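# Carry tube rack through self-closing doors to desk

## Task

Move the tube rack from the counter, through the self-closing doors, onto the desk. At the end the rack must stand upright with each tube seated all the way down in a hole, and both doors must be closed. The rack or any tube touching the floor means failure. Any number of robots may be used. Finish by releasing the rack and backing away. A robot that tips over or is left leaning means failure.

## Robot and tools

Robots: three identical Hello Robot Stretch 3 units named r1, r2, r3. Each has a two-wheeled differential base (0.33 m long, 0.34 m wide, passive omni wheel at the rear), a vertical mast with a lift, and a telescoping arm that sticks out to the robot's RIGHT side. The base cannot move sideways; to move the gripper forward, drive the base. Turning in place pivots about a point 0.05 m behind the front edge. With arm retracted and wrist folded, the turning sweep has radius 0.28 m; an unfolded level wrist reaches beyond it. Loose objects may occasionally get nudged by something.

Frames: each robot's base frame sits on the floor between its drive wheels, x forward, y left, z up. Every robot reports in its own frames, so relative positions between robots come only from images, lidar_m, wrist_depth_mm and head_depth_mm. hand_pose is in the base frame, at the point where closed fingertips meet; with wrist joints at zero its x points up, y back toward the mast, z toward the robot's rear. The odometry frame is the base frame at scene start. Heading is positive leftward, range -3.142 to 3.142.

execute_actions: argument actions is a list holding exactly one action (or empty, which just returns state and images). The action is an object keyed by robot name; each robot entry may hold base, joints and contact_limits. base takes one command only: translate_m (metres, -1 to 1, an offset from the base's last reported position, positive forward) or rotate_rad (radians, -3.2 to 3.2, an offset turn, positive counter-clockwise seen from above). joints are absolute targets by name: lift_m 0 to 1.1 (arm height on mast), arm_m 0 to 0.52 (extension), wrist_yaw_rad -1.345 to 4.42 (0 along the arm, positive toward the front, 3.0 folded over the base), wrist_pitch_rad -1.57 to 0.451 (0 level, negative tips fingers down), wrist_roll_rad -2.911 to 2.911, gripper_m -0.089 to 0.179 (bigger is wider; actual fingertip gap is 0.007 to 0.025 less, zero below 0.007), head_pan_rad -3.953 to 1.73 (0 forward, positive left, -1.57 looks along the arm), head_tilt_rad -1.53 to 0.419 (negative looks down). contact_limits takes arm_m only: a motor_effort percentage, 1 to 100, at which the arm motion stops with contact_stop; lower is softer, too low stops immediately, and it also caps holding force until the next action. All motions in one action start together. Omitted joints or robots may keep pushing toward earlier targets without that showing in the status. Unknown keys or out-of-range values reject the whole call. Each action ends within 15 s. cameras picks images: r1_head_camera, r1_nav_camera, r1_wrist_camera, and the same for r2 and r3, or all; omitted/null gives all, [] gives none. If a result reports a stop, later calls in the same reply are skipped.

wait: seconds from 0 to 10; commands nothing, returns state and images. zoom_image: camera plus region [x0, y0, x1, y1] in pixels of that camera's latest full image, at most 504 by 504. finished_scene: scene number; ends the scene irreversibly once the goal holds steady, and reports success.

Results: base_status and joint_status give each motion's outcome. done for the base only means the wheels turned the commanded amount (slip counts). off_target means it stopped short and may still push. After contact_stop, time_out or torque_fault the old target is dropped; a lift or arm that contact-stopped goes slack until commanded again (a heavy load may sink it). on_its_own reports uncommanded behaviour; its held at value is a target, not a position. motor_effort is percent of maximum, positive toward higher joint values, with a bracketed peak; readings are biased and noisy. Positive wheel effort pushes forward. lidar_m: 12 distances in 30-degree sectors, first straight ahead, counter-clockwise (4th left, 7th behind, 10th right), plane 0.17 m up, range 0.15 to 12 m, blind to clear objects, partly hidden by own mast and lift. wrist_depth_mm (45 to 1000) and head_depth_mm (280 to 4000) are 7x7 grids of median depth. base_tilt in degrees (forward/right positive) has a fixed offset up to about 4 degrees. turned_by_wheels and turned_by_imu give rotation since last result.

Speed: base reaches 0.30 m/s and 1.9 rad/s only with lift_m under 0.30, arm_m under 0.03 and wrist_yaw_rad over 2.54; otherwise 0.10 m/s and 0.63 rad/s.

Gripper: to grip, command a gripper_m below the object's width (lower squeezes more); to let go, go at least 0.02 above the contact value. Neither reading nor done confirms a hold. Overly hard squeezing triggers a stall guard that weakens grip; send a new value to regrip.

Wrist safety: fold or unfold (wrist_yaw_rad to 3.0) only with lift_m 0.32 to 0.95, wrist_pitch_rad -0.4, roll near 0; once folded lift may go down to 0.25. With wrist_yaw_rad below -0.4, keep pitch at -0.5 or lower. Wrist servos pushed hard for several seconds shut off for 10 s (torque_fault).

Avoid: robot-to-robot contact, since once bases touch any further drive presses hard and fails the run. Robots travel slightly different distances for the same command (up to 2.5 cm per metre), which strains a shared load and can tip robots. Arm pushes against rigid things with the gripper above about 0.45 m can tip the robot, more so with raised limits or repeated pushes. Driving while gripping or hooking something fixed, or snagging furniture (especially reversing), can tip it; undo in small steps, free the gripper, and lower lift_m to about 0.2 if it stays tilted. The base, wrist and head have no contact stop. Avoid drops, slams and hard pushes. The simulation keeps running while you think; robots hold their last commands meanwhile.

Cameras: head and nav cameras move with head pan/tilt; the wrist camera rides the gripper. Calibration gives K, distortion and T_world_to_cam mapping the carrying robot's base frame to the camera, with small errors that grow for the wrist camera at long reach.

Each tool is called after "Call:" as name([rows], argument=value, ...), one row to a line, values as JSON.

## Session

Call:
execute_actions(actions=[])

Scene clock: 0.00 s.
r1.base_odometry: x=+0.000 y=+0.000 heading=+0.000 (m, m, rad; r1's odometry frame)
r1.turned_by_wheels: +0.000 (rad since the last result)
r1.turned_by_imu: +0.000 (rad since the last result)
r1.base_tilt: forward=+1.0 right=+1.4 (deg)
r1.lidar_m: 1.78 2.79 2.42 2.12 1.28 1.13 1.14 0.79 0.70 0.70 0.83 1.52
r1.head_depth_mm: 1731 2575 3304 3305 3282 3132 2086 / 1715 2567 3432 3444 3411 3043 2089 / 1726 2596 3559 3521 3525 2927 1979 / 1737 2583 3667 3676 3663 2732 1828 / 1734 2258 3837 3841 3749 2920 1979 / 1734 2572 - - - 3107 2074 / 1734 2568 3622 3676 3621 3095 2068
r1.base_status: not commanded
r1.joint_positions: lift_m=+0.585 arm_m=+0.002 wrist_yaw_rad=+3.037 wrist_pitch_rad=-0.362 wrist_roll_rad=-0.007 gripper_m=+0.037 head_pan_rad=+0.005 head_tilt_rad=-0.024
r1.joint_status: not commanded
r1.motor_effort: left_wheel=-1 right_wheel=+0 lift_m=+40 arm_m=+0 wrist_yaw_rad=+1 wrist_pitch_rad=+7 wrist_roll_rad=+1 gripper_m=+0 head_pan_rad=-1 head_tilt_rad=+2 (%)
r1.hand_pose: x=+0.0029 y=+0.0829 z=+0.6102 quat_wxyz=(+0.163, +0.699, +0.092, +0.691) (m; r1's base frame)
r1.wrist_depth_mm: - - - - - - - / - - - - - - - / - - - - - - - / - - - - - - - / - - - - - - - / 894 885 - 894 943 912 887 / 768 761 - 757 766 771 769
r2.base_odometry: x=+0.000 y=+0.000 heading=+0.000 (m, m, rad; r2's odometry frame)
r2.turned_by_wheels: +0.000 (rad since the last result)
r2.turned_by_imu: +0.000 (rad since the last result)
r2.base_tilt: forward=-1.6 right=+3.2 (deg)
r2.lidar_m: 2.47 2.44 1.68 1.35 1.35 0.86 0.69 0.69 0.75 1.15 2.80 3.03
r2.head_depth_mm: 2099 2829 2881 2903 2952 2923 2104 / 2102 2707 2767 2780 2814 2812 2087 / 2093 2613 2643 2678 2676 2694 2087 / 2095 2504 2541 2558 2601 2611 2082 / 2111 2409 2458 2467 2484 2507 2078 / 2121 2323 2372 2379 2391 2436 2077 / 2115 2245 2275 2311 2323 2333 2076
r2.base_status: not commanded
r2.joint_positions: lift_m=+0.351 arm_m=+0.003 wrist_yaw_rad=+3.130 wrist_pitch_rad=-0.359 wrist_roll_rad=-0.007 gripper_m=+0.037 head_pan_rad=-0.009 head_tilt_rad=+0.000
r2.joint_status: not commanded
r2.motor_effort: left_wheel=-1 right_wheel=+0 lift_m=+43 arm_m=-1 wrist_yaw_rad=-1 wrist_pitch_rad=+5 wrist_roll_rad=+0 gripper_m=+0 head_pan_rad=+0 head_tilt_rad=+2 (%)
r2.hand_pose: x=-0.0185 y=+0.0836 z=+0.3774 quat_wxyz=(+0.130, +0.694, +0.123, +0.697) (m; r2's base frame)
r2.wrist_depth_mm: - - - - - - - / - - - - - - - / - - - - - - - / 850 879 - 929 973 955 - / 683 707 725 748 769 776 781 / 580 588 - 597 645 638 653 / 502 518 - 547 534 552 555
r3.base_odometry: x=+0.000 y=+0.000 heading=+0.000 (m, m, rad; r3's odometry frame)
r3.turned_by_wheels: +0.000 (rad since the last result)
r3.turned_by_imu: +0.000 (rad since the last result)
r3.base_tilt: forward=+0.1 right=+0.0 (deg)
r3.lidar_m: 1.45 1.26 1.25 1.46 1.44 1.88 1.79 1.88 1.88 2.25 2.87 1.78
r3.head_depth_mm: 1965 2658 2698 2683 2621 2620 2246 / 1972 2322 2295 2289 2291 2232 2140 / 1922 2022 2012 2004 1980 1975 1956 / 1779 1802 1777 1773 1760 1763 1739 / 1615 1613 1603 1588 1591 1576 1581 / 1470 1462 1465 1449 1436 1433 1429 / 1346 1340 1336 1325 1325 1317 1311
r3.base_status: not commanded
r3.joint_positions: lift_m=+0.506 arm_m=-0.003 wrist_yaw_rad=+3.040 wrist_pitch_rad=-0.313 wrist_roll_rad=+0.000 gripper_m=+0.037 head_pan_rad=-0.018 head_tilt_rad=-0.022
r3.joint_status: not commanded
r3.motor_effort: left_wheel=+0 right_wheel=+0 lift_m=+32 arm_m=-2 wrist_yaw_rad=+0 wrist_pitch_rad=+9 wrist_roll_rad=+1 gripper_m=+0 head_pan_rad=+0 head_tilt_rad=+2 (%)
r3.hand_pose: x=+0.0028 y=+0.0927 z=+0.5425 quat_wxyz=(+0.146, +0.703, +0.075, +0.692) (m; r3's base frame)
r3.wrist_depth_mm: - - - - - - 933 / - - - - - - 985 / - - - - - - - / - - - - - - - / - - - - - - - / 865 890 - 879 942 878 889 / 725 720 743 733 751 750 740
pictures: r1_head_camera (sideways: a quarter turn clockwise sets it upright), r1_nav_camera (sideways: a quarter turn counterclockwise sets it upright), r1_wrist_camera, r2_head_camera (sideways: a quarter turn clockwise sets it upright), r2_nav_camera (sideways: a quarter turn counterclockwise sets it upright), r2_wrist_camera, r3_head_camera (sideways: a quarter turn clockwise sets it upright), r3_nav_camera (sideways: a quarter turn counterclockwise sets it upright), r3_wrist_camera
Images, in order (width x height): r1_head_camera 896x504, r1_nav_camera 672x504, r1_wrist_camera 644x364, r2_head_camera 896x504, r2_nav_camera 672x504, r2_wrist_camera 644x364, r3_head_camera 896x504, r3_nav_camera 672x504, r3_wrist_camera 644x364.

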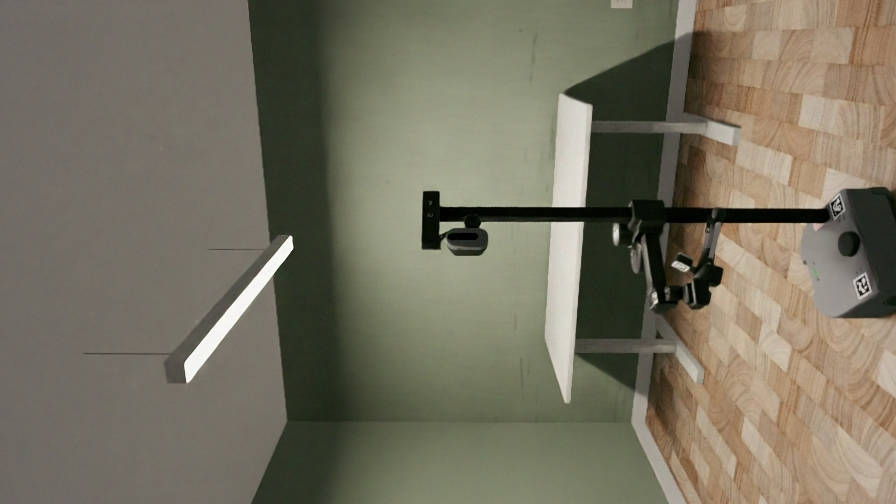

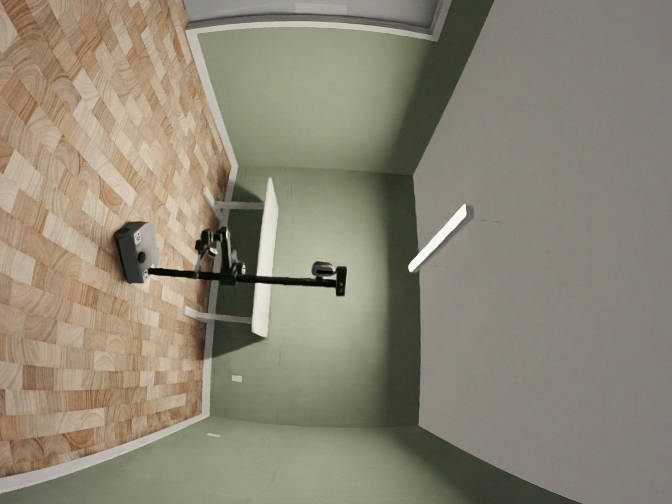

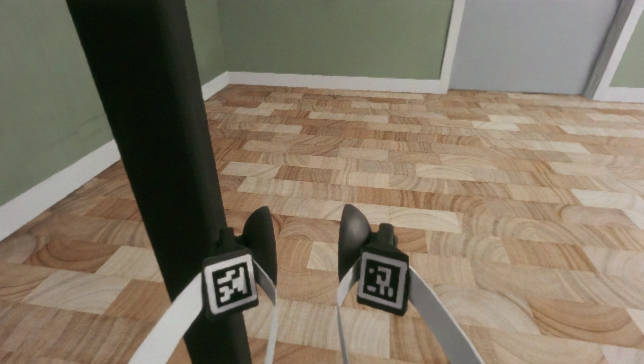

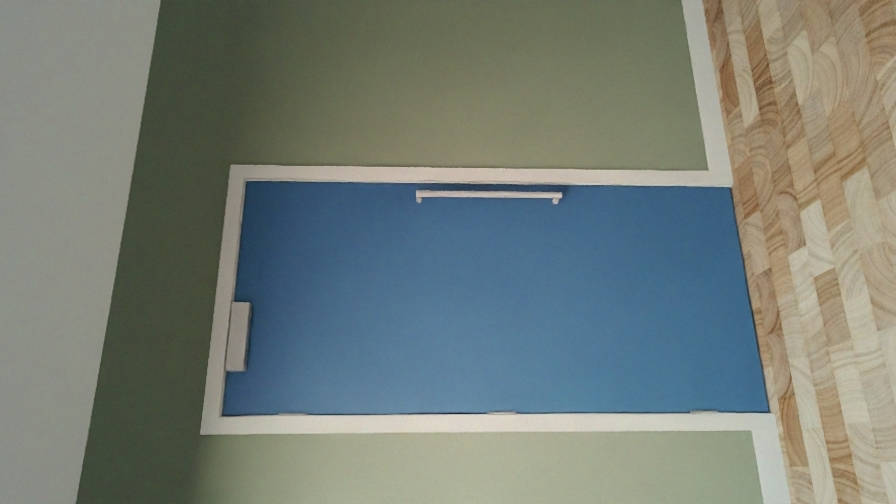

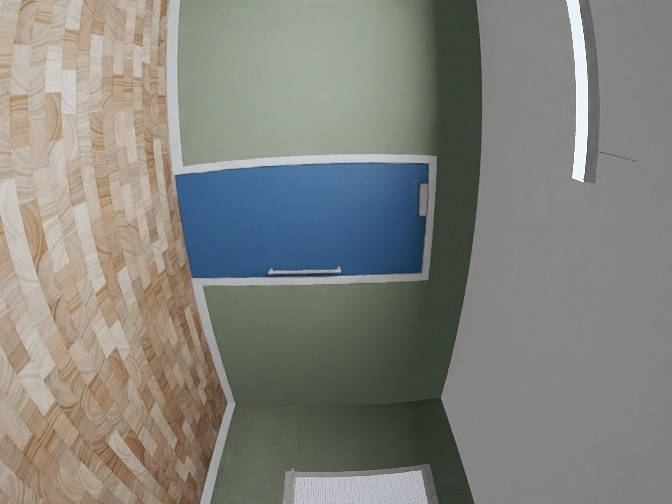

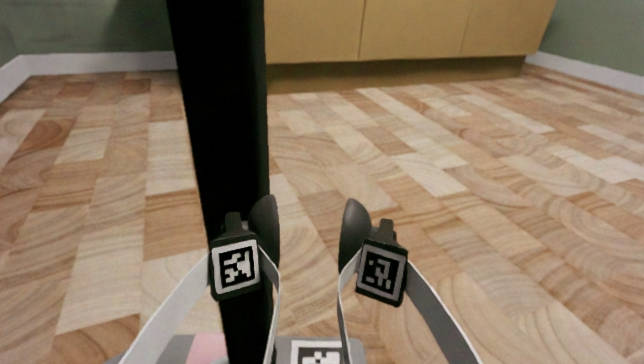

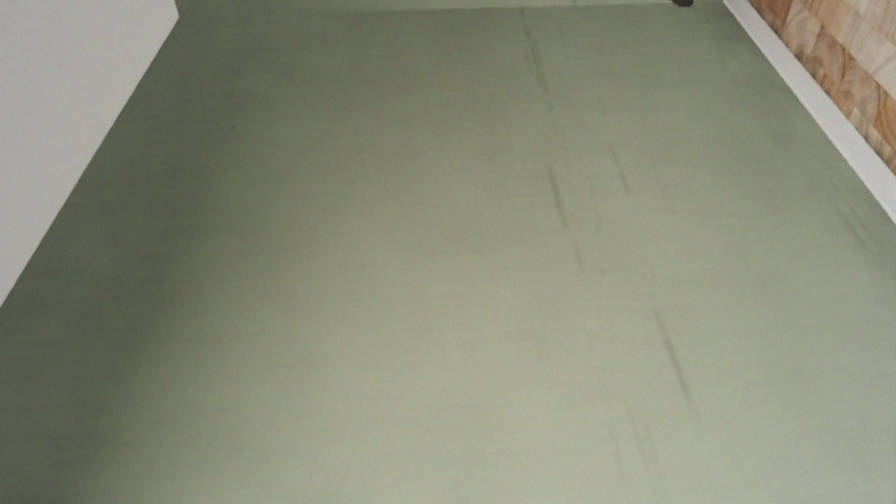

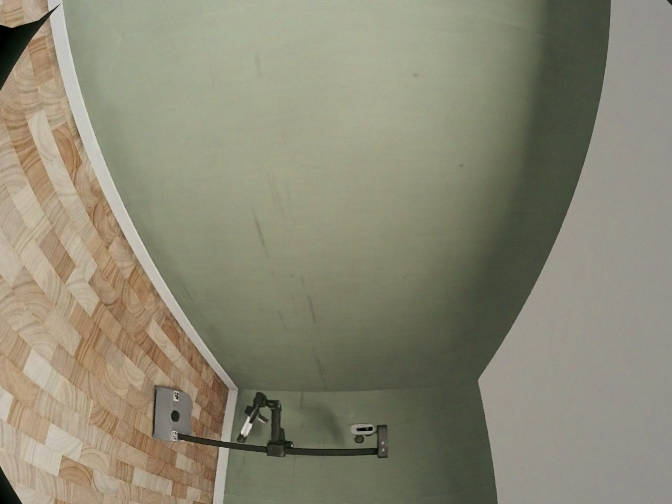

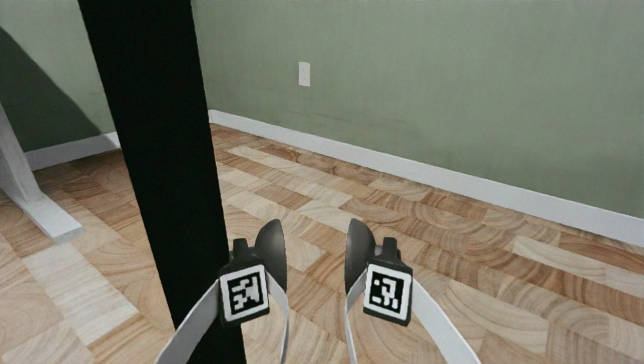

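Call:
execute_actions([
  {"r1":{"joints":{"head_pan_rad":1.3,"head_tilt_rad":-0.3,"lift_m":0.25}},"r2":{"joints":{"head_pan_rad":1.5,"head_tilt_rad":-0.4}},"r3":{"joints":{"head_pan_rad":-2.5,"head_tilt_rad":-0.3,"lift_m":0.25}}},
], cameras=["r1_head_camera","r2_head_camera","r2_nav_camera","r3_head_camera","r3_nav_camera"])

Scene clock: 4.50 s.
r1.base_odometry: x=+0.000 y=+0.000 heading=+0.000 (m, m, rad; r1's odometry frame)
r1.turned_by_wheels: +0.000 (rad since the last result)
r1.turned_by_imu: -0.001 (rad since the last result)
r1.base_tilt: forward=+1.0 right=+1.4 (deg)
r1.lidar_m: 1.78 2.81 2.43 2.12 1.28 1.13 1.13 0.79 0.70 0.71 0.83 1.53
r1.head_depth_mm: 2104 2216 2336 2502 2566 1929 1488 / 2072 2193 2320 2442 2559 1925 1494 / 2073 2183 2314 2444 2538 1932 1482 / 2069 2195 2303 2453 2545 1942 1482 / 2106 2205 2328 2449 2573 1937 1488 / 2118 2213 2332 2459 2539 1953 1481 / 2111 2233 2354 2488 2578 1932 1483
r1.base_status: not commanded
r1.joint_positions: lift_m=+0.250 arm_m=+0.002 wrist_yaw_rad=+3.037 wrist_pitch_rad=-0.363 wrist_roll_rad=-0.007 gripper_m=+0.037 head_pan_rad=+1.293 head_tilt_rad=-0.296
r1.joint_status: all done
r1.motor_effort: left_wheel=-1(1) right_wheel=+0(1) lift_m=+35(33) arm_m=+0(0) wrist_yaw_rad=+1(1) wrist_pitch_rad=+7(7) wrist_roll_rad=+0(0) gripper_m=+0(0) head_pan_rad=+4(47) head_tilt_rad=-3(27) (%)
r1.hand_pose: x=+0.0029 y=+0.0829 z=+0.2754 quat_wxyz=(+0.164, +0.699, +0.092, +0.691) (m; r1's base frame)
r1.wrist_depth_mm: - - - - - - - / - - - - - - - / 948 - 961 950 943 950 951 / 730 713 711 726 724 726 716 / 573 577 - 580 583 578 584 / 488 497 - 498 495 485 488 / - - - - 418 417 418
r2.base_odometry: x=+0.000 y=+0.000 heading=+0.000 (m, m, rad; r2's odometry frame)
r2.turned_by_wheels: +0.000 (rad since the last result)
r2.turned_by_imu: +0.000 (rad since the last result)
r2.base_tilt: forward=-1.6 right=+3.2 (deg)
r2.lidar_m: 2.47 2.44 1.69 1.36 1.35 0.86 0.69 0.68 0.75 1.15 2.80 3.02
r2.head_depth_mm: 2068 2241 1759 1889 2043 1651 1358 / 1978 2151 1676 1759 1967 1664 1359 / 1886 2060 1578 1666 1875 1658 1360 / 1808 1953 1522 1583 1745 1655 1364 / 1734 1867 1531 1501 1651 1659 1361 / 1672 1794 1533 1426 1564 1660 1355 / 1607 1716 1706 1893 2071 1667 1366
r2.base_status: not commanded
r2.joint_positions: lift_m=+0.351 arm_m=+0.003 wrist_yaw_rad=+3.130 wrist_pitch_rad=-0.359 wrist_roll_rad=-0.007 gripper_m=+0.037 head_pan_rad=+1.493 head_tilt_rad=-0.395
r2.joint_status: all done
r2.motor_effort: left_wheel=-1(1) right_wheel=+0(1) lift_m=+43(43) arm_m=-1(1) wrist_yaw_rad=+0(0) wrist_pitch_rad=+5(5) wrist_roll_rad=+0(0) gripper_m=+0(1) head_pan_rad=+3(35) head_tilt_rad=-3(27) (%)
r2.hand_pose: x=-0.0185 y=+0.0836 z=+0.3774 quat_wxyz=(+0.130, +0.694, +0.123, +0.697) (m; r2's base frame)
r2.wrist_depth_mm: - - - - - - - / - - - - - - - / - - - - - - - / 868 895 - 965 949 981 - / 703 710 715 753 778 785 799 / 581 599 - 609 639 647 652 / 499 515 - 561 539 552 553
r3.base_odometry: x=+0.000 y=+0.000 heading=+0.000 (m, m, rad; r3's odometry frame)
r3.turned_by_wheels: +0.000 (rad since the last result)
r3.turned_by_imu: +0.001 (rad since the last result)
r3.base_tilt: forward=+0.2 right=+0.0 (deg)
r3.lidar_m: 1.45 1.25 1.25 1.45 1.43 1.88 1.78 1.88 1.88 2.25 2.87 1.78
r3.head_depth_mm: 1727 1816 1912 2014 2129 2015 1566 / 1703 1786 1880 1968 2090 2001 1571 / 1684 1776 1854 1944 2053 2020 1573 / 1642 1734 1829 1923 2021 2038 1581 / 1616 1710 1796 1882 1977 2014 1585 / 1604 1684 1770 1848 1938 1997 1588 / 1589 1654 1740 1833 1962 2005 1584
r3.base_status: not commanded
r3.joint_positions: lift_m=+0.250 arm_m=-0.003 wrist_yaw_rad=+3.040 wrist_pitch_rad=-0.315 wrist_roll_rad=+0.000 gripper_m=+0.037 head_pan_rad=-2.493 head_tilt_rad=-0.296
r3.joint_status: all done
r3.motor_effort: left_wheel=+0(0) right_wheel=+0(0) lift_m=+27(29) arm_m=-1(2) wrist_yaw_rad=+0(0) wrist_pitch_rad=+9(10) wrist_roll_rad=+0(0) gripper_m=+0(0) head_pan_rad=-3(49) head_tilt_rad=-2(28) (%)
r3.hand_pose: x=+0.0027 y=+0.0926 z=+0.2867 quat_wxyz=(+0.146, +0.703, +0.075, +0.692) (m; r3's base frame)
r3.wrist_depth_mm: - - - - - - 951 / - - - - - - 978 / - - - - - - - / 861 859 879 882 889 881 902 / 654 653 697 705 674 676 661 / 530 529 - 534 547 534 537 / 450 477 - - 443 449 452
pictures: r1_head_camera (sideways: a quarter turn clockwise sets it upright), r2_head_camera (sideways: a quarter turn clockwise sets it upright), r2_nav_camera (sideways: a quarter turn counterclockwise sets it upright), r3_head_camera (sideways: a quarter turn clockwise sets it upright), r3_nav_camera (sideways: a quarter turn counterclockwise sets it upright)
camera_calibration (this result's frames):
r1_head_camera: T_world_to_cam=[[-0.0748222, -0.268657, -0.960325, 1.2707], [-0.971189, 0.238137, 0.00904835, 0.00340042], [0.226258, 0.933335, -0.278735, 0.317402], [0, 0, 0, 1]] pos_world=[0.0265641, 0.0443297, 1.30872]
r2_head_camera: T_world_to_cam=[[-0.0161521, -0.418882, -0.907897, 1.20001], [-0.998348, 0.0568316, -0.00845938, 0.0182092], [0.0551407, 0.906261, -0.419108, 0.499252], [0, 0, 0, 1]] pos_world=[0.0100327, 0.049175, 1.29888]
r2_nav_camera: T_world_to_cam=[[0.0567449, 0.357528, 0.932177, -1.17375], [0.993913, -0.10854, -0.0188736, 0.0720097], [0.0944304, 0.927574, -0.361511, 0.427773], [0, 0, 0, 1]] pos_world=[-0.0453616, 0.0306742, 1.25015]
r3_head_camera: T_world_to_cam=[[0.260519, 0.152352, -0.953372, 1.26302], [0.564156, -0.825368, 0.0222649, -0.0383996], [-0.783491, -0.543651, -0.300975, 0.352949], [0, 0, 0, 1]] pos_world=[-0.0308452, -0.0322366, 1.31121]
r3_nav_camera: T_world_to_cam=[[-0.298603, -0.17623, 0.937965, -1.1702], [-0.628085, 0.776261, -0.0541037, 0.127008], [-0.718571, -0.605278, -0.342482, 0.402868], [0, 0, 0, 1]] pos_world=[0.0198343, -0.0609699, 1.24246]
Images, in order (width x height): r1_head_camera 896x504, r2_head_camera 896x504, r2_nav_camera 672x504, r3_head_camera 896x504, r3_nav_camera 672x504.

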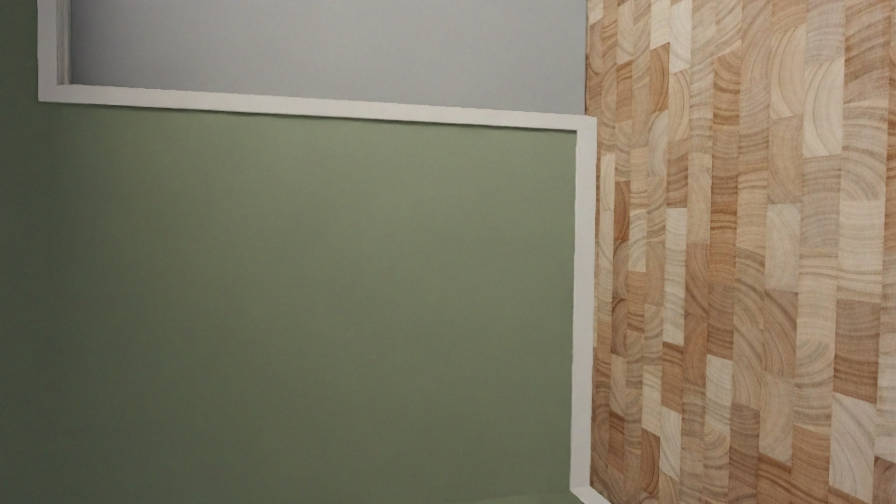

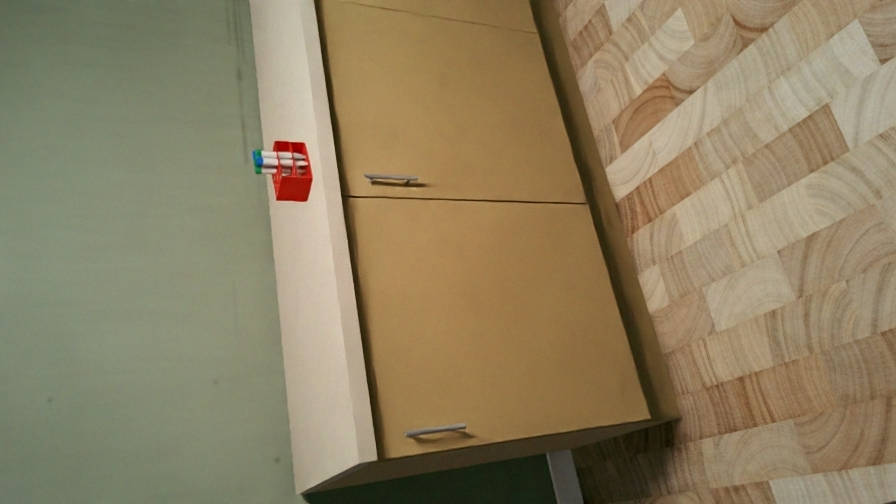

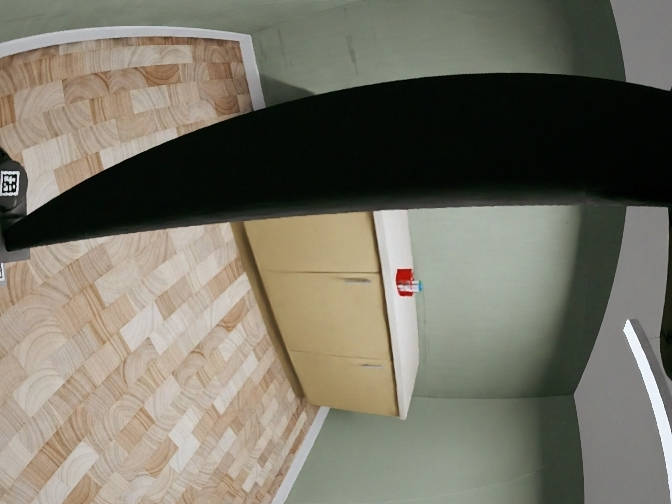

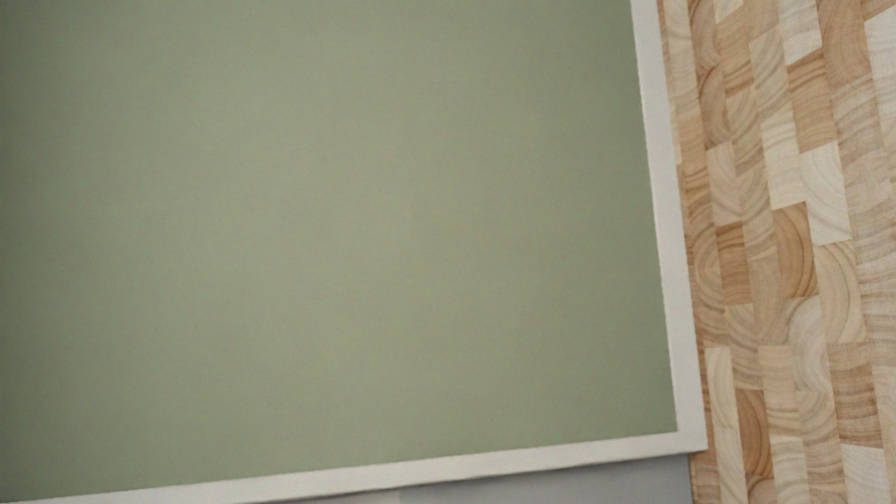

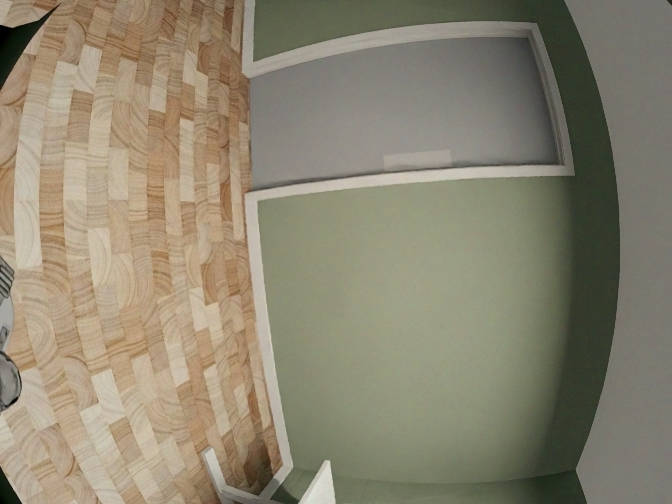

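Call:
execute_actions([
  {"r1":{"base":{"rotate_rad":0.7},"joints":{"head_pan_rad":0.4}},"r2":{"base":{"rotate_rad":1.15},"joints":{"lift_m":0.25}}},
], cameras=[])

Call:
execute_actions([
  {"r1":{"base":{"translate_m":1.0}},"r2":{"base":{"translate_m":1.0}}},
], cameras=[])

Call:
execute_actions([
  {"r1":{"base":{"translate_m":0.78}},"r2":{"base":{"translate_m":0.15}}},
], cameras=[])

Call:
execute_actions([
  {"r1":{"base":{"rotate_rad":0.56},"joints":{"head_pan_rad":0,"head_tilt_rad":-0.7}},"r2":{"base":{"rotate_rad":2.33},"joints":{"head_pan_rad":-1.57,"head_tilt_rad":-0.5}}},
], cameras=[])

Call:
execute_actions([
  {"r2":{"joints":{"lift_m":0.9}}},
], cameras=["r1_nav_camera","r2_head_camera","r2_nav_camera"])

Scene clock: 10.13 s.
r1.base_odometry: x=+0.000 y=+0.000 heading=+0.700 (m, m, rad; r1's odometry frame)
r1.turned_by_wheels: +0.700 (rad since the last result)
r1.turned_by_imu: +0.696 (rad since the last result)
r1.base_tilt: forward=+1.0 right=+1.3 (deg)
r1.lidar_m: 2.65 2.43 1.69 1.19 1.14 1.05 0.74 0.70 0.72 0.95 2.32 1.78
r1.head_depth_mm: 2202 2403 2536 2684 2689 1930 1480 / 2172 2370 2483 2671 2756 1929 1476 / 2139 2317 2459 2576 2689 1935 1483 / 2100 2208 2341 2453 2561 1931 1487 / 2077 2176 2304 2418 2529 1932 1485 / 2030 2160 2262 2372 2468 1934 1489 / 2016 2107 2234 2344 2442 1935 1479
r1.base_status: done
r1.joint_positions: lift_m=+0.250 arm_m=+0.002 wrist_yaw_rad=+3.037 wrist_pitch_rad=-0.363 wrist_roll_rad=-0.007 gripper_m=+0.037 head_pan_rad=+0.407 head_tilt_rad=-0.297
r1.joint_status: all done
r1.motor_effort: left_wheel=-3(9) right_wheel=+2(6) lift_m=+35(35) arm_m=+0(0) wrist_yaw_rad=+0(0) wrist_pitch_rad=+7(7) wrist_roll_rad=+0(0) gripper_m=+0(0) head_pan_rad=-3(44) head_tilt_rad=-2(2) (%)
r1.hand_pose: x=+0.0029 y=+0.0829 z=+0.2754 quat_wxyz=(+0.164, +0.699, +0.092, +0.691) (m; r1's base frame)
r1.wrist_depth_mm: 827 - - - - - - / 876 - - - - - - / 882 - 955 955 941 933 947 / 707 710 721 703 728 705 719 / 574 568 - 574 570 575 581 / 478 489 - 501 498 483 487 / - - - - 412 419 415
r2.base_odometry: x=+0.000 y=+0.000 heading=+1.150 (m, m, rad; r2's odometry frame)
r2.turned_by_wheels: +1.150 (rad since the last result)
r2.turned_by_imu: +1.160 (rad since the last result)
r2.base_tilt: forward=-1.6 right=+3.3 (deg)
r2.lidar_m: 1.56 1.35 1.42 0.80 0.69 0.68 0.79 1.34 2.79 2.86 2.45 2.44
r2.head_depth_mm: 1249 1397 1582 1820 2018 1659 1361 / 1083 1195 1333 1498 1715 1656 1359 / 957 1042 1143 1267 1412 1547 1356 / 857 924 1000 1097 1205 1338 1349 / 776 831 890 963 1048 1151 1260 / 709 752 801 860 930 1008 1100 / 653 688 730 778 833 897 969
r2.base_status: done
r2.joint_positions: lift_m=+0.250 arm_m=+0.003 wrist_yaw_rad=+3.130 wrist_pitch_rad=-0.360 wrist_roll_rad=-0.007 gripper_m=+0.037 head_pan_rad=+1.493 head_tilt_rad=-0.396
r2.joint_status: all done
r2.motor_effort: left_wheel=-2(10) right_wheel=+3(10) lift_m=+39(39) arm_m=-1(1) wrist_yaw_rad=+0(0) wrist_pitch_rad=+5(5) wrist_roll_rad=+0(0) gripper_m=-1(0) head_pan_rad=+3(3) head_tilt_rad=-2(3) (%)
r2.hand_pose: x=-0.0185 y=+0.0834 z=+0.2759 quat_wxyz=(+0.131, +0.694, +0.123, +0.697) (m; r2's base frame)
r2.wrist_depth_mm: 526 627 - 954 - - - / 553 651 - - - - - / 587 673 - 973 989 - - / 604 670 - 712 752 791 812 / 544 551 571 575 606 618 624 / 469 - - - 504 499 521 / - - - - 424 428 439
r3.base_odometry: x=+0.000 y=+0.000 heading=+0.000 (m, m, rad; r3's odometry frame)
r3.turned_by_wheels: +0.000 (rad since the last result)
r3.turned_by_imu: +0.001 (rad since the last result)
r3.base_tilt: forward=+0.1 right=+0.0 (deg)
r3.lidar_m: 1.45 1.25 1.25 1.46 1.44 1.87 1.78 1.88 1.88 2.26 2.87 1.79
r3.head_depth_mm: 1728 1824 1910 1999 2139 1987 1565 / 1707 1792 1890 1983 2103 2016 1574 / 1665 1762 1853 1946 2061 2021 1577 / 1656 1739 1821 1916 2002 2019 1577 / 1621 1696 1790 1874 1990 2025 1581 / 1600 1671 1750 1860 1943 2016 1576 / 1584 1648 1728 1840 1954 1981 1580
r3.base_status: not commanded
r3.joint_positions: lift_m=+0.250 arm_m=-0.003 wrist_yaw_rad=+3.040 wrist_pitch_rad=-0.315 wrist_roll_rad=+0.000 gripper_m=+0.037 head_pan_rad=-2.493 head_tilt_rad=-0.296
r3.joint_status: not commanded
r3.motor_effort: left_wheel=+0(0) right_wheel=+0(0) lift_m=+27(26) arm_m=-1(1) wrist_yaw_rad=-1(0) wrist_pitch_rad=+10(9) wrist_roll_rad=+0(0) gripper_m=+0(0) head_pan_rad=-4(5) head_tilt_rad=-2(2) (%)
r3.hand_pose: x=+0.0027 y=+0.0926 z=+0.2867 quat_wxyz=(+0.146, +0.703, +0.075, +0.692) (m; r3's base frame)
r3.wrist_depth_mm: - - - - - - 961 / - - - - - - 984 / - - - - - - - / 849 850 874 865 881 890 907 / 651 654 692 690 673 654 664 / 527 528 - 528 560 533 536 / 449 476 - - 443 445 452
pictures: none
No camera images: the call's "cameras" was empty. Leave "cameras" out to get every camera's image.

Scene clock: 15.07 s.
r1.base_odometry: x=+0.765 y=+0.644 heading=+0.700 (m, m, rad; r1's odometry frame)
r1.turned_by_wheels: +0.000 (rad since the last result)
r1.turned_by_imu: -0.005 (rad since the last result)
r1.base_tilt: forward=+0.9 right=+1.2 (deg)
r1.lidar_m: 1.77 1.59 1.64 1.76 1.68 1.72 1.62 1.54 1.57 2.08 1.19 2.40
r1.head_depth_mm: 1508 1571 1648 1739 1822 1892 1477 / 1488 1581 1659 1756 1857 1921 1481 / 1472 1557 1626 1735 1826 1888 1479 / 1452 1511 1598 1688 1790 1864 1484 / 1425 1494 1581 1662 1761 1838 1483 / 1342 1418 1478 1556 1646 1736 1487 / 1311 1378 1449 1525 1609 1714 1479
r1.base_status: done
r1.joint_positions: lift_m=+0.250 arm_m=+0.002 wrist_yaw_rad=+3.037 wrist_pitch_rad=-0.363 wrist_roll_rad=-0.007 gripper_m=+0.037 head_pan_rad=+0.407 head_tilt_rad=-0.297
r1.joint_status: not commanded
r1.motor_effort: left_wheel=-3(5) right_wheel=+1(7) lift_m=+35(35) arm_m=+0(0) wrist_yaw_rad=+0(1) wrist_pitch_rad=+7(7) wrist_roll_rad=+0(0) gripper_m=+0(1) head_pan_rad=-3(3) head_tilt_rad=-1(2) (%)
r1.hand_pose: x=+0.0029 y=+0.0828 z=+0.2754 quat_wxyz=(+0.164, +0.699, +0.092, +0.691) (m; r1's base frame)
r1.wrist_depth_mm: - - - - - - - / - - - - - - - / 967 - 955 974 930 941 947 / 713 718 712 712 728 707 714 / 583 574 - 577 578 572 577 / 478 489 - 498 495 480 483 / - - - - 416 411 418
r2.base_odometry: x=+0.409 y=+0.913 heading=+1.150 (m, m, rad; r2's odometry frame)
r2.turned_by_wheels: +0.000 (rad since the last result)
r2.turned_by_imu: +0.005 (rad since the last result)
r2.base_tilt: forward=-1.6 right=+3.2 (deg)
r2.lidar_m: 0.76 0.65 0.65 0.74 1.40 1.40 1.61 2.75 3.47 2.02 1.73 1.35
r2.head_depth_mm: 1132 1200 1267 900 731 804 877 / 1217 1293 1380 902 811 890 982 / 1312 1402 1508 905 903 996 1111 / 1423 1537 1666 1800 1931 1555 1324 / 1548 1660 1807 1956 2050 1663 1359 / 1471 1571 1669 1789 1910 1660 1364 / 1362 1435 1520 1615 1738 1669 1360
r2.base_status: done
r2.joint_positions: lift_m=+0.250 arm_m=+0.003 wrist_yaw_rad=+3.130 wrist_pitch_rad=-0.361 wrist_roll_rad=-0.007 gripper_m=+0.037 head_pan_rad=+1.493 head_tilt_rad=-0.396
r2.joint_status: not commanded
r2.motor_effort: left_wheel=-3(7) right_wheel=+3(11) lift_m=+39(39) arm_m=-1(1) wrist_yaw_rad=+0(1) wrist_pitch_rad=+5(5) wrist_roll_rad=+0(0) gripper_m=+0(1) head_pan_rad=+3(3) head_tilt_rad=-2(2) (%)
r2.hand_pose: x=-0.0186 y=+0.0834 z=+0.2759 quat_wxyz=(+0.131, +0.694, +0.123, +0.697) (m; r2's base frame)
r2.wrist_depth_mm: - - - - 697 599 521 / - - - - 723 624 535 / 888 875 - 958 864 708 567 / 669 700 - 732 756 727 640 / 540 555 563 587 614 620 622 / 467 - - - 507 505 520 / - - - - 428 434 438
r3.base_odometry: x=+0.000 y=+0.000 heading=+0.000 (m, m, rad; r3's odometry frame)
r3.turned_by_wheels: +0.000 (rad since the last result)
r3.turned_by_imu: +0.001 (rad since the last result)
r3.base_tilt: forward=+0.1 right=+0.0 (deg)
r3.lidar_m: 1.45 1.25 1.25 1.46 1.43 1.88 1.78 1.88 1.88 2.25 1.19 2.52
r3.head_depth_mm: 1730 1814 1926 2020 2150 1989 1565 / 1706 1783 1884 1977 2093 2012 1568 / 1677 1760 1847 1969 2071 2019 1579 / 1645 1734 1817 1914 2032 2031 1577 / 1630 1705 1793 1880 1978 2026 1589 / 1604 1672 1757 1841 1948 2002 1591 / 1582 1665 1743 1833 1968 1975 1584
r3.base_status: not commanded
r3.joint_positions: lift_m=+0.250 arm_m=-0.003 wrist_yaw_rad=+3.040 wrist_pitch_rad=-0.315 wrist_roll_rad=+0.000 gripper_m=+0.037 head_pan_rad=-2.493 head_tilt_rad=-0.296
r3.joint_status: not commanded
r3.motor_effort: left_wheel=+1(0) right_wheel=-1(0) lift_m=+27(26) arm_m=-1(2) wrist_yaw_rad=+0(0) wrist_pitch_rad=+10(9) wrist_roll_rad=+1(0) gripper_m=+0(0) head_pan_rad=-3(5) head_tilt_rad=-3(2) (%)
r3.hand_pose: x=+0.0027 y=+0.0926 z=+0.2867 quat_wxyz=(+0.146, +0.703, +0.075, +0.692) (m; r3's base frame)
r3.wrist_depth_mm: - - - - - - 928 / - - - - - - 992 / - - - - - - - / 849 837 883 885 869 895 902 / 653 660 695 695 675 662 671 / 534 524 - 531 563 537 536 / 447 472 - - 442 454 448
pictures: none
No camera images: the call's "cameras" was empty. Leave "cameras" out to get every camera's image.

Scene clock: 19.47 s.
r1.base_odometry: x=+1.362 y=+1.146 heading=+0.700 (m, m, rad; r1's odometry frame)
r1.turned_by_wheels: +0.000 (rad since the last result)
r1.turned_by_imu: -0.004 (rad since the last result)
r1.base_tilt: forward=+1.0 right=+1.3 (deg)
r1.lidar_m: 1.04 1.03 1.05 1.27 2.10 2.15 2.31 2.19 1.18 1.32 2.20 1.43
r1.head_depth_mm: 843 882 928 990 1057 1141 1224 / 895 942 985 1040 1094 1145 1213 / 888 935 986 1044 1106 1180 1271 / 874 915 970 1022 1085 1156 1237 / 858 903 948 1004 1064 1128 1209 / 845 886 935 984 1042 1108 1182 / 833 872 919 966 1023 1088 1150
r1.base_status: done
r1.joint_positions: lift_m=+0.250 arm_m=+0.002 wrist_yaw_rad=+3.037 wrist_pitch_rad=-0.363 wrist_roll_rad=-0.007 gripper_m=+0.037 head_pan_rad=+0.407 head_tilt_rad=-0.298
r1.joint_status: not commanded
r1.motor_effort: left_wheel=-2(5) right_wheel=+0(5) lift_m=+35(35) arm_m=+0(0) wrist_yaw_rad=+1(0) wrist_pitch_rad=+7(7) wrist_roll_rad=+0(1) gripper_m=+0(0) head_pan_rad=-4(3) head_tilt_rad=-2(1) (%)
r1.hand_pose: x=+0.0029 y=+0.0828 z=+0.2754 quat_wxyz=(+0.164, +0.699, +0.092, +0.691) (m; r1's base frame)
r1.wrist_depth_mm: - - - - - 887 786 / - - - - - 960 803 / 948 - 925 945 952 946 835 / 706 712 712 708 718 718 722 / 577 580 - 571 579 582 580 / 483 484 - 501 494 483 486 / - - - - 416 414 417
r2.base_odometry: x=+0.470 y=+1.050 heading=+1.150 (m, m, rad; r2's odometry frame)
r2.turned_by_wheels: +0.000 (rad since the last result)
r2.turned_by_imu: +0.000 (rad since the last result)
r2.base_tilt: forward=-1.6 right=+3.2 (deg)
r2.lidar_m: 0.64 0.54 0.54 0.62 1.51 1.50 1.73 2.96 3.30 1.90 1.63 1.13
r2.head_depth_mm: 1032 1098 1167 898 643 667 727 / 1109 1184 1257 901 687 738 812 / 1195 1284 1380 905 736 826 921 / 1297 1400 1530 907 835 936 1062 / 1426 1546 1697 919 945 1107 1295 / 1545 1659 1775 1934 2017 1665 1357 / 1460 1540 1639 1743 1869 1660 1362
r2.base_status: done
r2.joint_positions: lift_m=+0.250 arm_m=+0.003 wrist_yaw_rad=+3.130 wrist_pitch_rad=-0.361 wrist_roll_rad=-0.007 gripper_m=+0.037 head_pan_rad=+1.493 head_tilt_rad=-0.396
r2.joint_status: not commanded
r2.motor_effort: left_wheel=-3(8) right_wheel=+2(10) lift_m=+39(39) arm_m=+0(1) wrist_yaw_rad=+0(1) wrist_pitch_rad=+5(5) wrist_roll_rad=+0(0) gripper_m=+0(0) head_pan_rad=+3(3) head_tilt_rad=-2(2) (%)
r2.hand_pose: x=-0.0186 y=+0.0834 z=+0.2759 quat_wxyz=(+0.131, +0.694, +0.123, +0.697) (m; r2's base frame)
r2.wrist_depth_mm: - - - 749 605 512 435 / - - - 837 650 527 452 / 869 912 - 896 743 570 470 / 667 693 - 730 749 675 520 / 545 554 558 582 601 615 578 / 471 - - - 506 506 515 / - - - - 422 422 434
r3.base_odometry: x=+0.000 y=+0.000 heading=+0.000 (m, m, rad; r3's odometry frame)
r3.turned_by_wheels: +0.000 (rad since the last result)
r3.turned_by_imu: +0.001 (rad since the last result)
r3.base_tilt: forward=+0.1 right=+0.0 (deg)
r3.lidar_m: 1.45 1.26 1.26 1.45 1.44 1.88 1.78 1.88 1.88 1.17 2.87 2.53
r3.head_depth_mm: 1734 1819 1898 2016 2136 1994 1560 / 1717 1795 1890 1976 2093 2016 1562 / 1673 1772 1845 1947 2075 2009 1577 / 1650 1747 1817 1920 2034 2014 1577 / 1632 1702 1795 1882 1985 2023 1572 / 1604 1677 1763 1841 1938 1993 1578 / 1580 1654 1729 1833 1947 1987 1589
r3.base_status: not commanded
r3.joint_positions: lift_m=+0.250 arm_m=-0.003 wrist_yaw_rad=+3.040 wrist_pitch_rad=-0.315 wrist_roll_rad=+0.000 gripper_m=+0.037 head_pan_rad=-2.493 head_tilt_rad=-0.296
r3.joint_status: not commanded
r3.motor_effort: left_wheel=+1(0) right_wheel=+0(0) lift_m=+27(26) arm_m=-1(2) wrist_yaw_rad=+0(0) wrist_pitch_rad=+9(10) wrist_roll_rad=+1(0) gripper_m=+0(0) head_pan_rad=-2(3) head_tilt_rad=-3(2) (%)
r3.hand_pose: x=+0.0027 y=+0.0926 z=+0.2867 quat_wxyz=(+0.146, +0.703, +0.075, +0.692) (m; r3's base frame)
r3.wrist_depth_mm: - - - - - - 950 / - - - - - - 998 / - - - - - - - / 844 860 876 878 895 883 910 / 649 643 688 698 662 667 675 / 524 524 - 535 553 536 539 / 447 472 - - 446 450 451
pictures: none
No camera images: the call's "cameras" was empty. Leave "cameras" out to get every camera's image.

Scene clock: 22.23 s.
r1.base_odometry: x=+1.362 y=+1.146 heading=+1.260 (m, m, rad; r1's odometry frame)
r1.turned_by_wheels: +0.560 (rad since the last result)
r1.turned_by_imu: +0.557 (rad since the last result)
r1.base_tilt: forward=+1.0 right=+1.3 (deg)
r1.lidar_m: 1.03 1.06 1.31 2.10 2.16 2.28 2.18 1.18 1.32 2.21 1.38 1.03
r1.head_depth_mm: 826 932 1061 1181 1373 1344 1150 / 827 928 1060 1234 1476 1347 1147 / 827 932 1060 1235 1473 1351 1151 / 827 932 1068 1230 1471 1354 1153 / 827 929 1058 1231 1467 1358 1149 / 827 931 1060 1239 1468 1354 1152 / 826 929 1059 1203 1398 1348 1156
r1.base_status: done
r1.joint_positions: lift_m=+0.250 arm_m=+0.002 wrist_yaw_rad=+3.037 wrist_pitch_rad=-0.363 wrist_roll_rad=-0.007 gripper_m=+0.037 head_pan_rad=+0.007 head_tilt_rad=-0.692
r1.joint_status: all done
r1.motor_effort: left_wheel=-3(9) right_wheel=+2(6) lift_m=+36(35) arm_m=+0(0) wrist_yaw_rad=+0(0) wrist_pitch_rad=+7(7) wrist_roll_rad=+1(1) gripper_m=+0(0) head_pan_rad=-3(29) head_tilt_rad=-5(36) (%)
r1.hand_pose: x=+0.0029 y=+0.0828 z=+0.2754 quat_wxyz=(+0.164, +0.699, +0.092, +0.691) (m; r1's base frame)
r1.wrist_depth_mm: - - - - - - 955 / - - - - - - 950 / 961 - 956 943 939 943 894 / 723 719 718 727 716 715 710 / 579 575 - 572 576 579 589 / 483 490 - 503 496 485 487 / - - - - 413 416 415
r2.base_odometry: x=+0.470 y=+1.050 heading=-2.804 (m, m, rad; r2's odometry frame)
r2.turned_by_wheels: +2.330 (rad since the last result)
r2.turned_by_imu: +2.349 (rad since the last result)
r2.base_tilt: forward=-1.7 right=+3.2 (deg)
r2.lidar_m: 1.50 1.55 2.06 3.57 2.40 1.71 1.63 0.81 0.57 0.54 0.56 0.74
r2.head_depth_mm: 952 1039 1079 738 662 764 903 / 951 1042 1087 710 661 763 904 / 950 1043 1091 670 663 765 902 / 954 1045 1098 687 664 767 903 / 952 1041 1102 749 664 767 907 / 954 1044 1103 749 664 766 907 / 957 1046 1103 750 665 767 907
r2.base_status: done
r2.joint_positions: lift_m=+0.250 arm_m=+0.003 wrist_yaw_rad=+3.130 wrist_pitch_rad=-0.361 wrist_roll_rad=-0.007 gripper_m=+0.037 head_pan_rad=-1.563 head_tilt_rad=-0.494
r2.joint_status: all done
r2.motor_effort: left_wheel=-3(8) right_wheel=+4(13) lift_m=+39(39) arm_m=-1(1) wrist_yaw_rad=+0(1) wrist_pitch_rad=+5(5) wrist_roll_rad=+0(0) gripper_m=-1(0) head_pan_rad=-2(35) head_tilt_rad=-2(15) (%)
r2.hand_pose: x=-0.0186 y=+0.0834 z=+0.2759 quat_wxyz=(+0.131, +0.694, +0.123, +0.697) (m; r2's base frame)
r2.wrist_depth_mm: - - - - - - - / - - - - - - - / 855 870 - 951 - - - / 667 685 - 741 765 763 837 / 538 550 565 591 613 598 626 / 466 - - - 492 514 513 / - - - - 422 434 441
r3.base_odometry: x=+0.000 y=+0.000 heading=+0.000 (m, m, rad; r3's odometry frame)
r3.turned_by_wheels: +0.000 (rad since the last result)
r3.turned_by_imu: +0.001 (rad since the last result)
r3.base_tilt: forward=+0.1 right=+0.0 (deg)
r3.lidar_m: 1.45 1.25 1.25 1.45 1.43 1.87 1.78 1.88 1.88 1.18 2.87 2.52
r3.head_depth_mm: 1731 1823 1915 2014 2132 1997 1573 / 1707 1793 1895 1987 2080 1996 1569 / 1680 1760 1844 1957 2073 2001 1578 / 1648 1733 1818 1904 2023 2014 1581 / 1626 1698 1776 1887 1992 2030 1585 / 1603 1675 1758 1849 1947 2011 1588 / 1577 1654 1733 1832 1951 1984 1586
r3.base_status: not commanded
r3.joint_positions: lift_m=+0.250 arm_m=-0.003 wrist_yaw_rad=+3.040 wrist_pitch_rad=-0.315 wrist_roll_rad=+0.000 gripper_m=+0.037 head_pan_rad=-2.493 head_tilt_rad=-0.296
r3.joint_status: not commanded
r3.motor_effort: left_wheel=+0(0) right_wheel=+0(1) lift_m=+27(27) arm_m=-1(1) wrist_yaw_rad=-1(1) wrist_pitch_rad=+10(10) wrist_roll_rad=+0(0) gripper_m=+0(0) head_pan_rad=-3(4) head_tilt_rad=-2(2) (%)
r3.hand_pose: x=+0.0027 y=+0.0926 z=+0.2867 quat_wxyz=(+0.146, +0.703, +0.075, +0.692) (m; r3's base frame)
r3.wrist_depth_mm: - - - - - - 925 / - - - - - - 979 / - - - - - - - / 871 847 868 883 890 889 920 / 649 659 695 696 669 668 667 / 529 533 - 528 552 533 536 / 451 471 - - 444 448 449
pictures: none
No camera images: the call's "cameras" was empty. Leave "cameras" out to get every camera's image.

Scene clock: 28.97 s.
r1.base_odometry: x=+1.362 y=+1.146 heading=+1.260 (m, m, rad; r1's odometry frame)
r1.turned_by_wheels: +0.000 (rad since the last result)
r1.turned_by_imu: -0.001 (rad since the last result)
r1.base_tilt: forward=+0.9 right=+1.3 (deg)
r1.lidar_m: 1.03 1.06 1.32 2.10 2.16 2.28 2.18 1.18 1.32 2.20 1.38 1.04
r1.head_depth_mm: 826 929 1061 1177 1368 1342 1143 / 825 930 1063 1235 1474 1347 1148 / 829 931 1062 1230 1475 1348 1147 / 828 928 1057 1231 1469 1349 1149 / 828 931 1058 1233 1473 1353 1149 / 825 930 1061 1232 1475 1358 1150 / 828 926 1060 1203 1390 1361 1151
r1.base_status: not commanded
r1.joint_positions: lift_m=+0.250 arm_m=+0.002 wrist_yaw_rad=+3.037 wrist_pitch_rad=-0.363 wrist_roll_rad=-0.007 gripper_m=+0.037 head_pan_rad=+0.007 head_tilt_rad=-0.692
r1.joint_status: not commanded
r1.motor_effort: left_wheel=-4(3) right_wheel=+1(2) lift_m=+35(35) arm_m=+0(1) wrist_yaw_rad=+1(0) wrist_pitch_rad=+7(7) wrist_roll_rad=+1(1) gripper_m=+1(0) head_pan_rad=-3(4) head_tilt_rad=-5(4) (%)
r1.hand_pose: x=+0.0029 y=+0.0828 z=+0.2754 quat_wxyz=(+0.164, +0.699, +0.092, +0.691) (m; r1's base frame)
r1.wrist_depth_mm: - - - - - - 957 / - - - - - - 957 / 944 - 937 933 946 954 889 / 727 724 719 726 717 716 707 / 576 581 - 576 580 578 584 / 475 488 - 503 498 482 478 / - - - - 409 413 415
r2.base_odometry: x=+0.470 y=+1.050 heading=-2.804 (m, m, rad; r2's odometry frame)
r2.turned_by_wheels: +0.000 (rad since the last result)
r2.turned_by_imu: -0.001 (rad since the last result)
r2.base_tilt: forward=-1.6 right=+3.2 (deg)
r2.lidar_m: 1.51 1.55 2.05 3.56 2.41 1.70 1.62 0.81 0.57 0.54 0.56 0.74
r2.head_depth_mm: 949 1043 1087 741 662 764 - / 953 1040 1090 713 663 764 857 / 953 1043 1093 669 663 766 860 / 953 1043 1098 688 663 767 - / 954 1044 1101 747 664 767 - / 955 1043 1105 750 664 766 907 / 955 1048 1109 752 665 766 908
r2.base_status: not commanded
r2.joint_positions: lift_m=+0.900 arm_m=+0.003 wrist_yaw_rad=+3.130 wrist_pitch_rad=-0.361 wrist_roll_rad=-0.007 gripper_m=+0.037 head_pan_rad=-1.563 head_tilt_rad=-0.494
r2.joint_status: all done
r2.motor_effort: left_wheel=-3(3) right_wheel=+3(2) lift_m=+48(51) arm_m=-1(1) wrist_yaw_rad=+0(0) wrist_pitch_rad=+5(5) wrist_roll_rad=+0(0) gripper_m=-1(1) head_pan_rad=-2(3) head_tilt_rad=-3(3) (%)
r2.hand_pose: x=-0.0186 y=+0.0833 z=+0.9256 quat_wxyz=(+0.131, +0.694, +0.123, +0.697) (m; r2's base frame)
r2.wrist_depth_mm: - - - - - - - / - - - - - - - / - - - - - - - / - - - - - - - / - - - - - - - / - - - - - - - / - - - - - - -
r3.base_odometry: x=+0.000 y=+0.000 heading=+0.000 (m, m, rad; r3's odometry frame)
r3.turned_by_wheels: +0.000 (rad since the last result)
r3.turned_by_imu: +0.002 (rad since the last result)
r3.base_tilt: forward=+0.2 right=+0.0 (deg)
r3.lidar_m: 1.45 1.25 1.25 1.45 1.44 1.88 1.79 1.88 1.88 1.18 2.86 2.51
r3.head_depth_mm: 1729 1807 1911 2024 2124 2008 1557 / 1713 1785 1870 1995 2102 2018 1573 / 1680 1748 1846 1953 2052 2012 1575 / 1655 1731 1812 1921 2033 2024 1579 / 1631 1704 1793 1891 1980 2037 1577 / 1605 1681 1758 1852 1954 2009 1587 / 1575 1653 1742 1852 1946 1995 1586
r3.base_status: not commanded
r3.joint_positions: lift_m=+0.250 arm_m=-0.003 wrist_yaw_rad=+3.040 wrist_pitch_rad=-0.315 wrist_roll_rad=+0.000 gripper_m=+0.037 head_pan_rad=-2.493 head_tilt_rad=-0.296
r3.joint_status: not commanded
r3.motor_effort: left_wheel=+0(0) right_wheel=+0(0) lift_m=+27(26) arm_m=-1(1) wrist_yaw_rad=+0(0) wrist_pitch_rad=+10(9) wrist_roll_rad=+0(0) gripper_m=+0(0) head_pan_rad=-4(4) head_tilt_rad=-3(3) (%)
r3.hand_pose: x=+0.0027 y=+0.0926 z=+0.2867 quat_wxyz=(+0.146, +0.703, +0.075, +0.692) (m; r3's base frame)
r3.wrist_depth_mm: - - - - - - 967 / - - - - - - 986 / - - - - - - - / 862 852 872 873 865 892 887 / 649 657 702 686 660 675 679 / 527 524 - 535 560 540 542 / 443 474 - - 445 447 447
pictures: r1_nav_camera (sideways: a quarter turn counterclockwise sets it upright), r2_head_camera (sideways: a quarter turn clockwise sets it upright), r2_nav_camera (sideways: a quarter turn counterclockwise sets it upright)
camera_calibration (this result's frames):
r1_nav_camera: T_world_to_cam=[[0.59957, 0.0667257, 0.797536, -1.00204], [0.0849826, -0.996192, 0.0194582, 0.0277077], [0.795798, 0.0561101, -0.602958, 0.733819], [0, 0, 0, 1]] pos_world=[0.0144657, 0.0532892, 1.24108]
r2_head_camera: T_world_to_cam=[[-0.0205132, 0.506963, -0.861724, 1.13981], [0.999539, 0.0297117, -0.00631406, 0.00322811], [0.0224023, -0.861456, -0.507338, 0.614258], [0, 0, 0, 1]] pos_world=[0.00639368, -0.0487806, 1.29386]
r2_nav_camera: T_world_to_cam=[[-0.0251694, -0.452018, 0.891653, -1.12038], [-0.999573, 0.0246479, -0.0157206, 0.0800629], [-0.0148714, -0.891668, -0.452446, 0.546774], [0, 0, 0, 1]] pos_world=[0.0599607, -0.0208637, 1.24763]
Images, in order (width x height): r1_nav_camera 672x504, r2_head_camera 896x504, r2_nav_camera 672x504.

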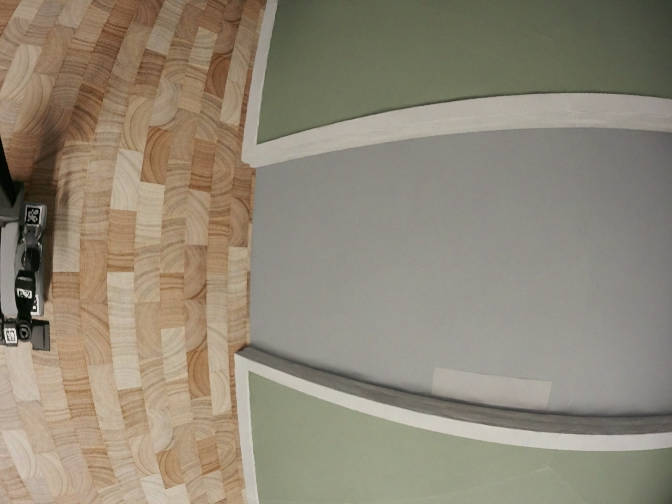

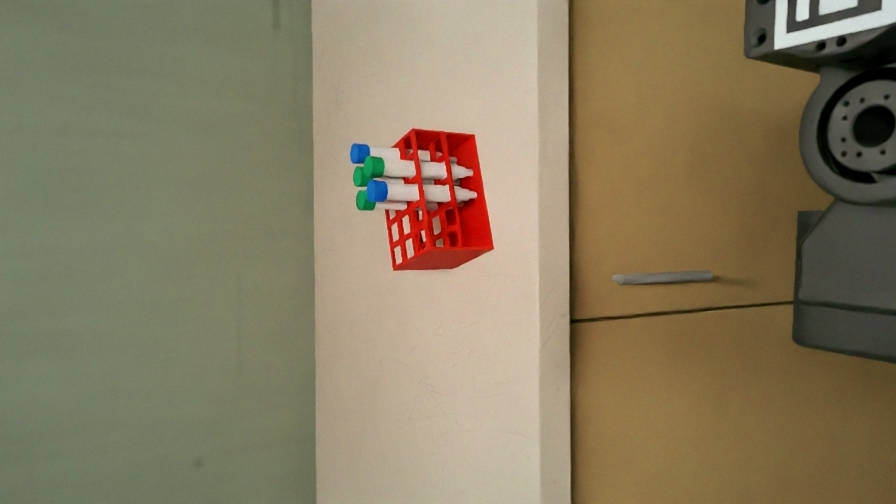

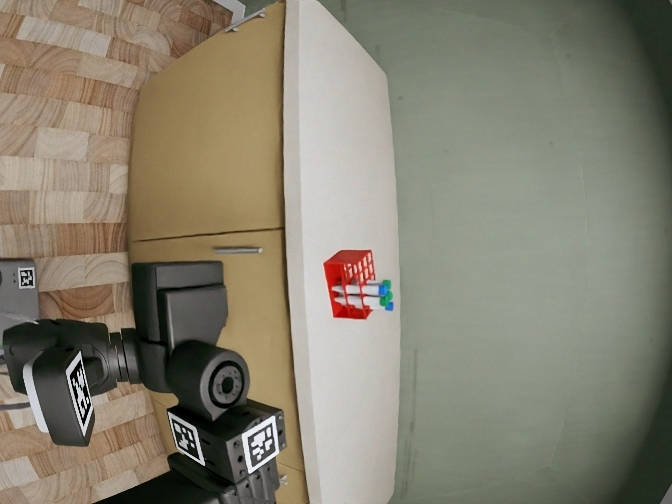

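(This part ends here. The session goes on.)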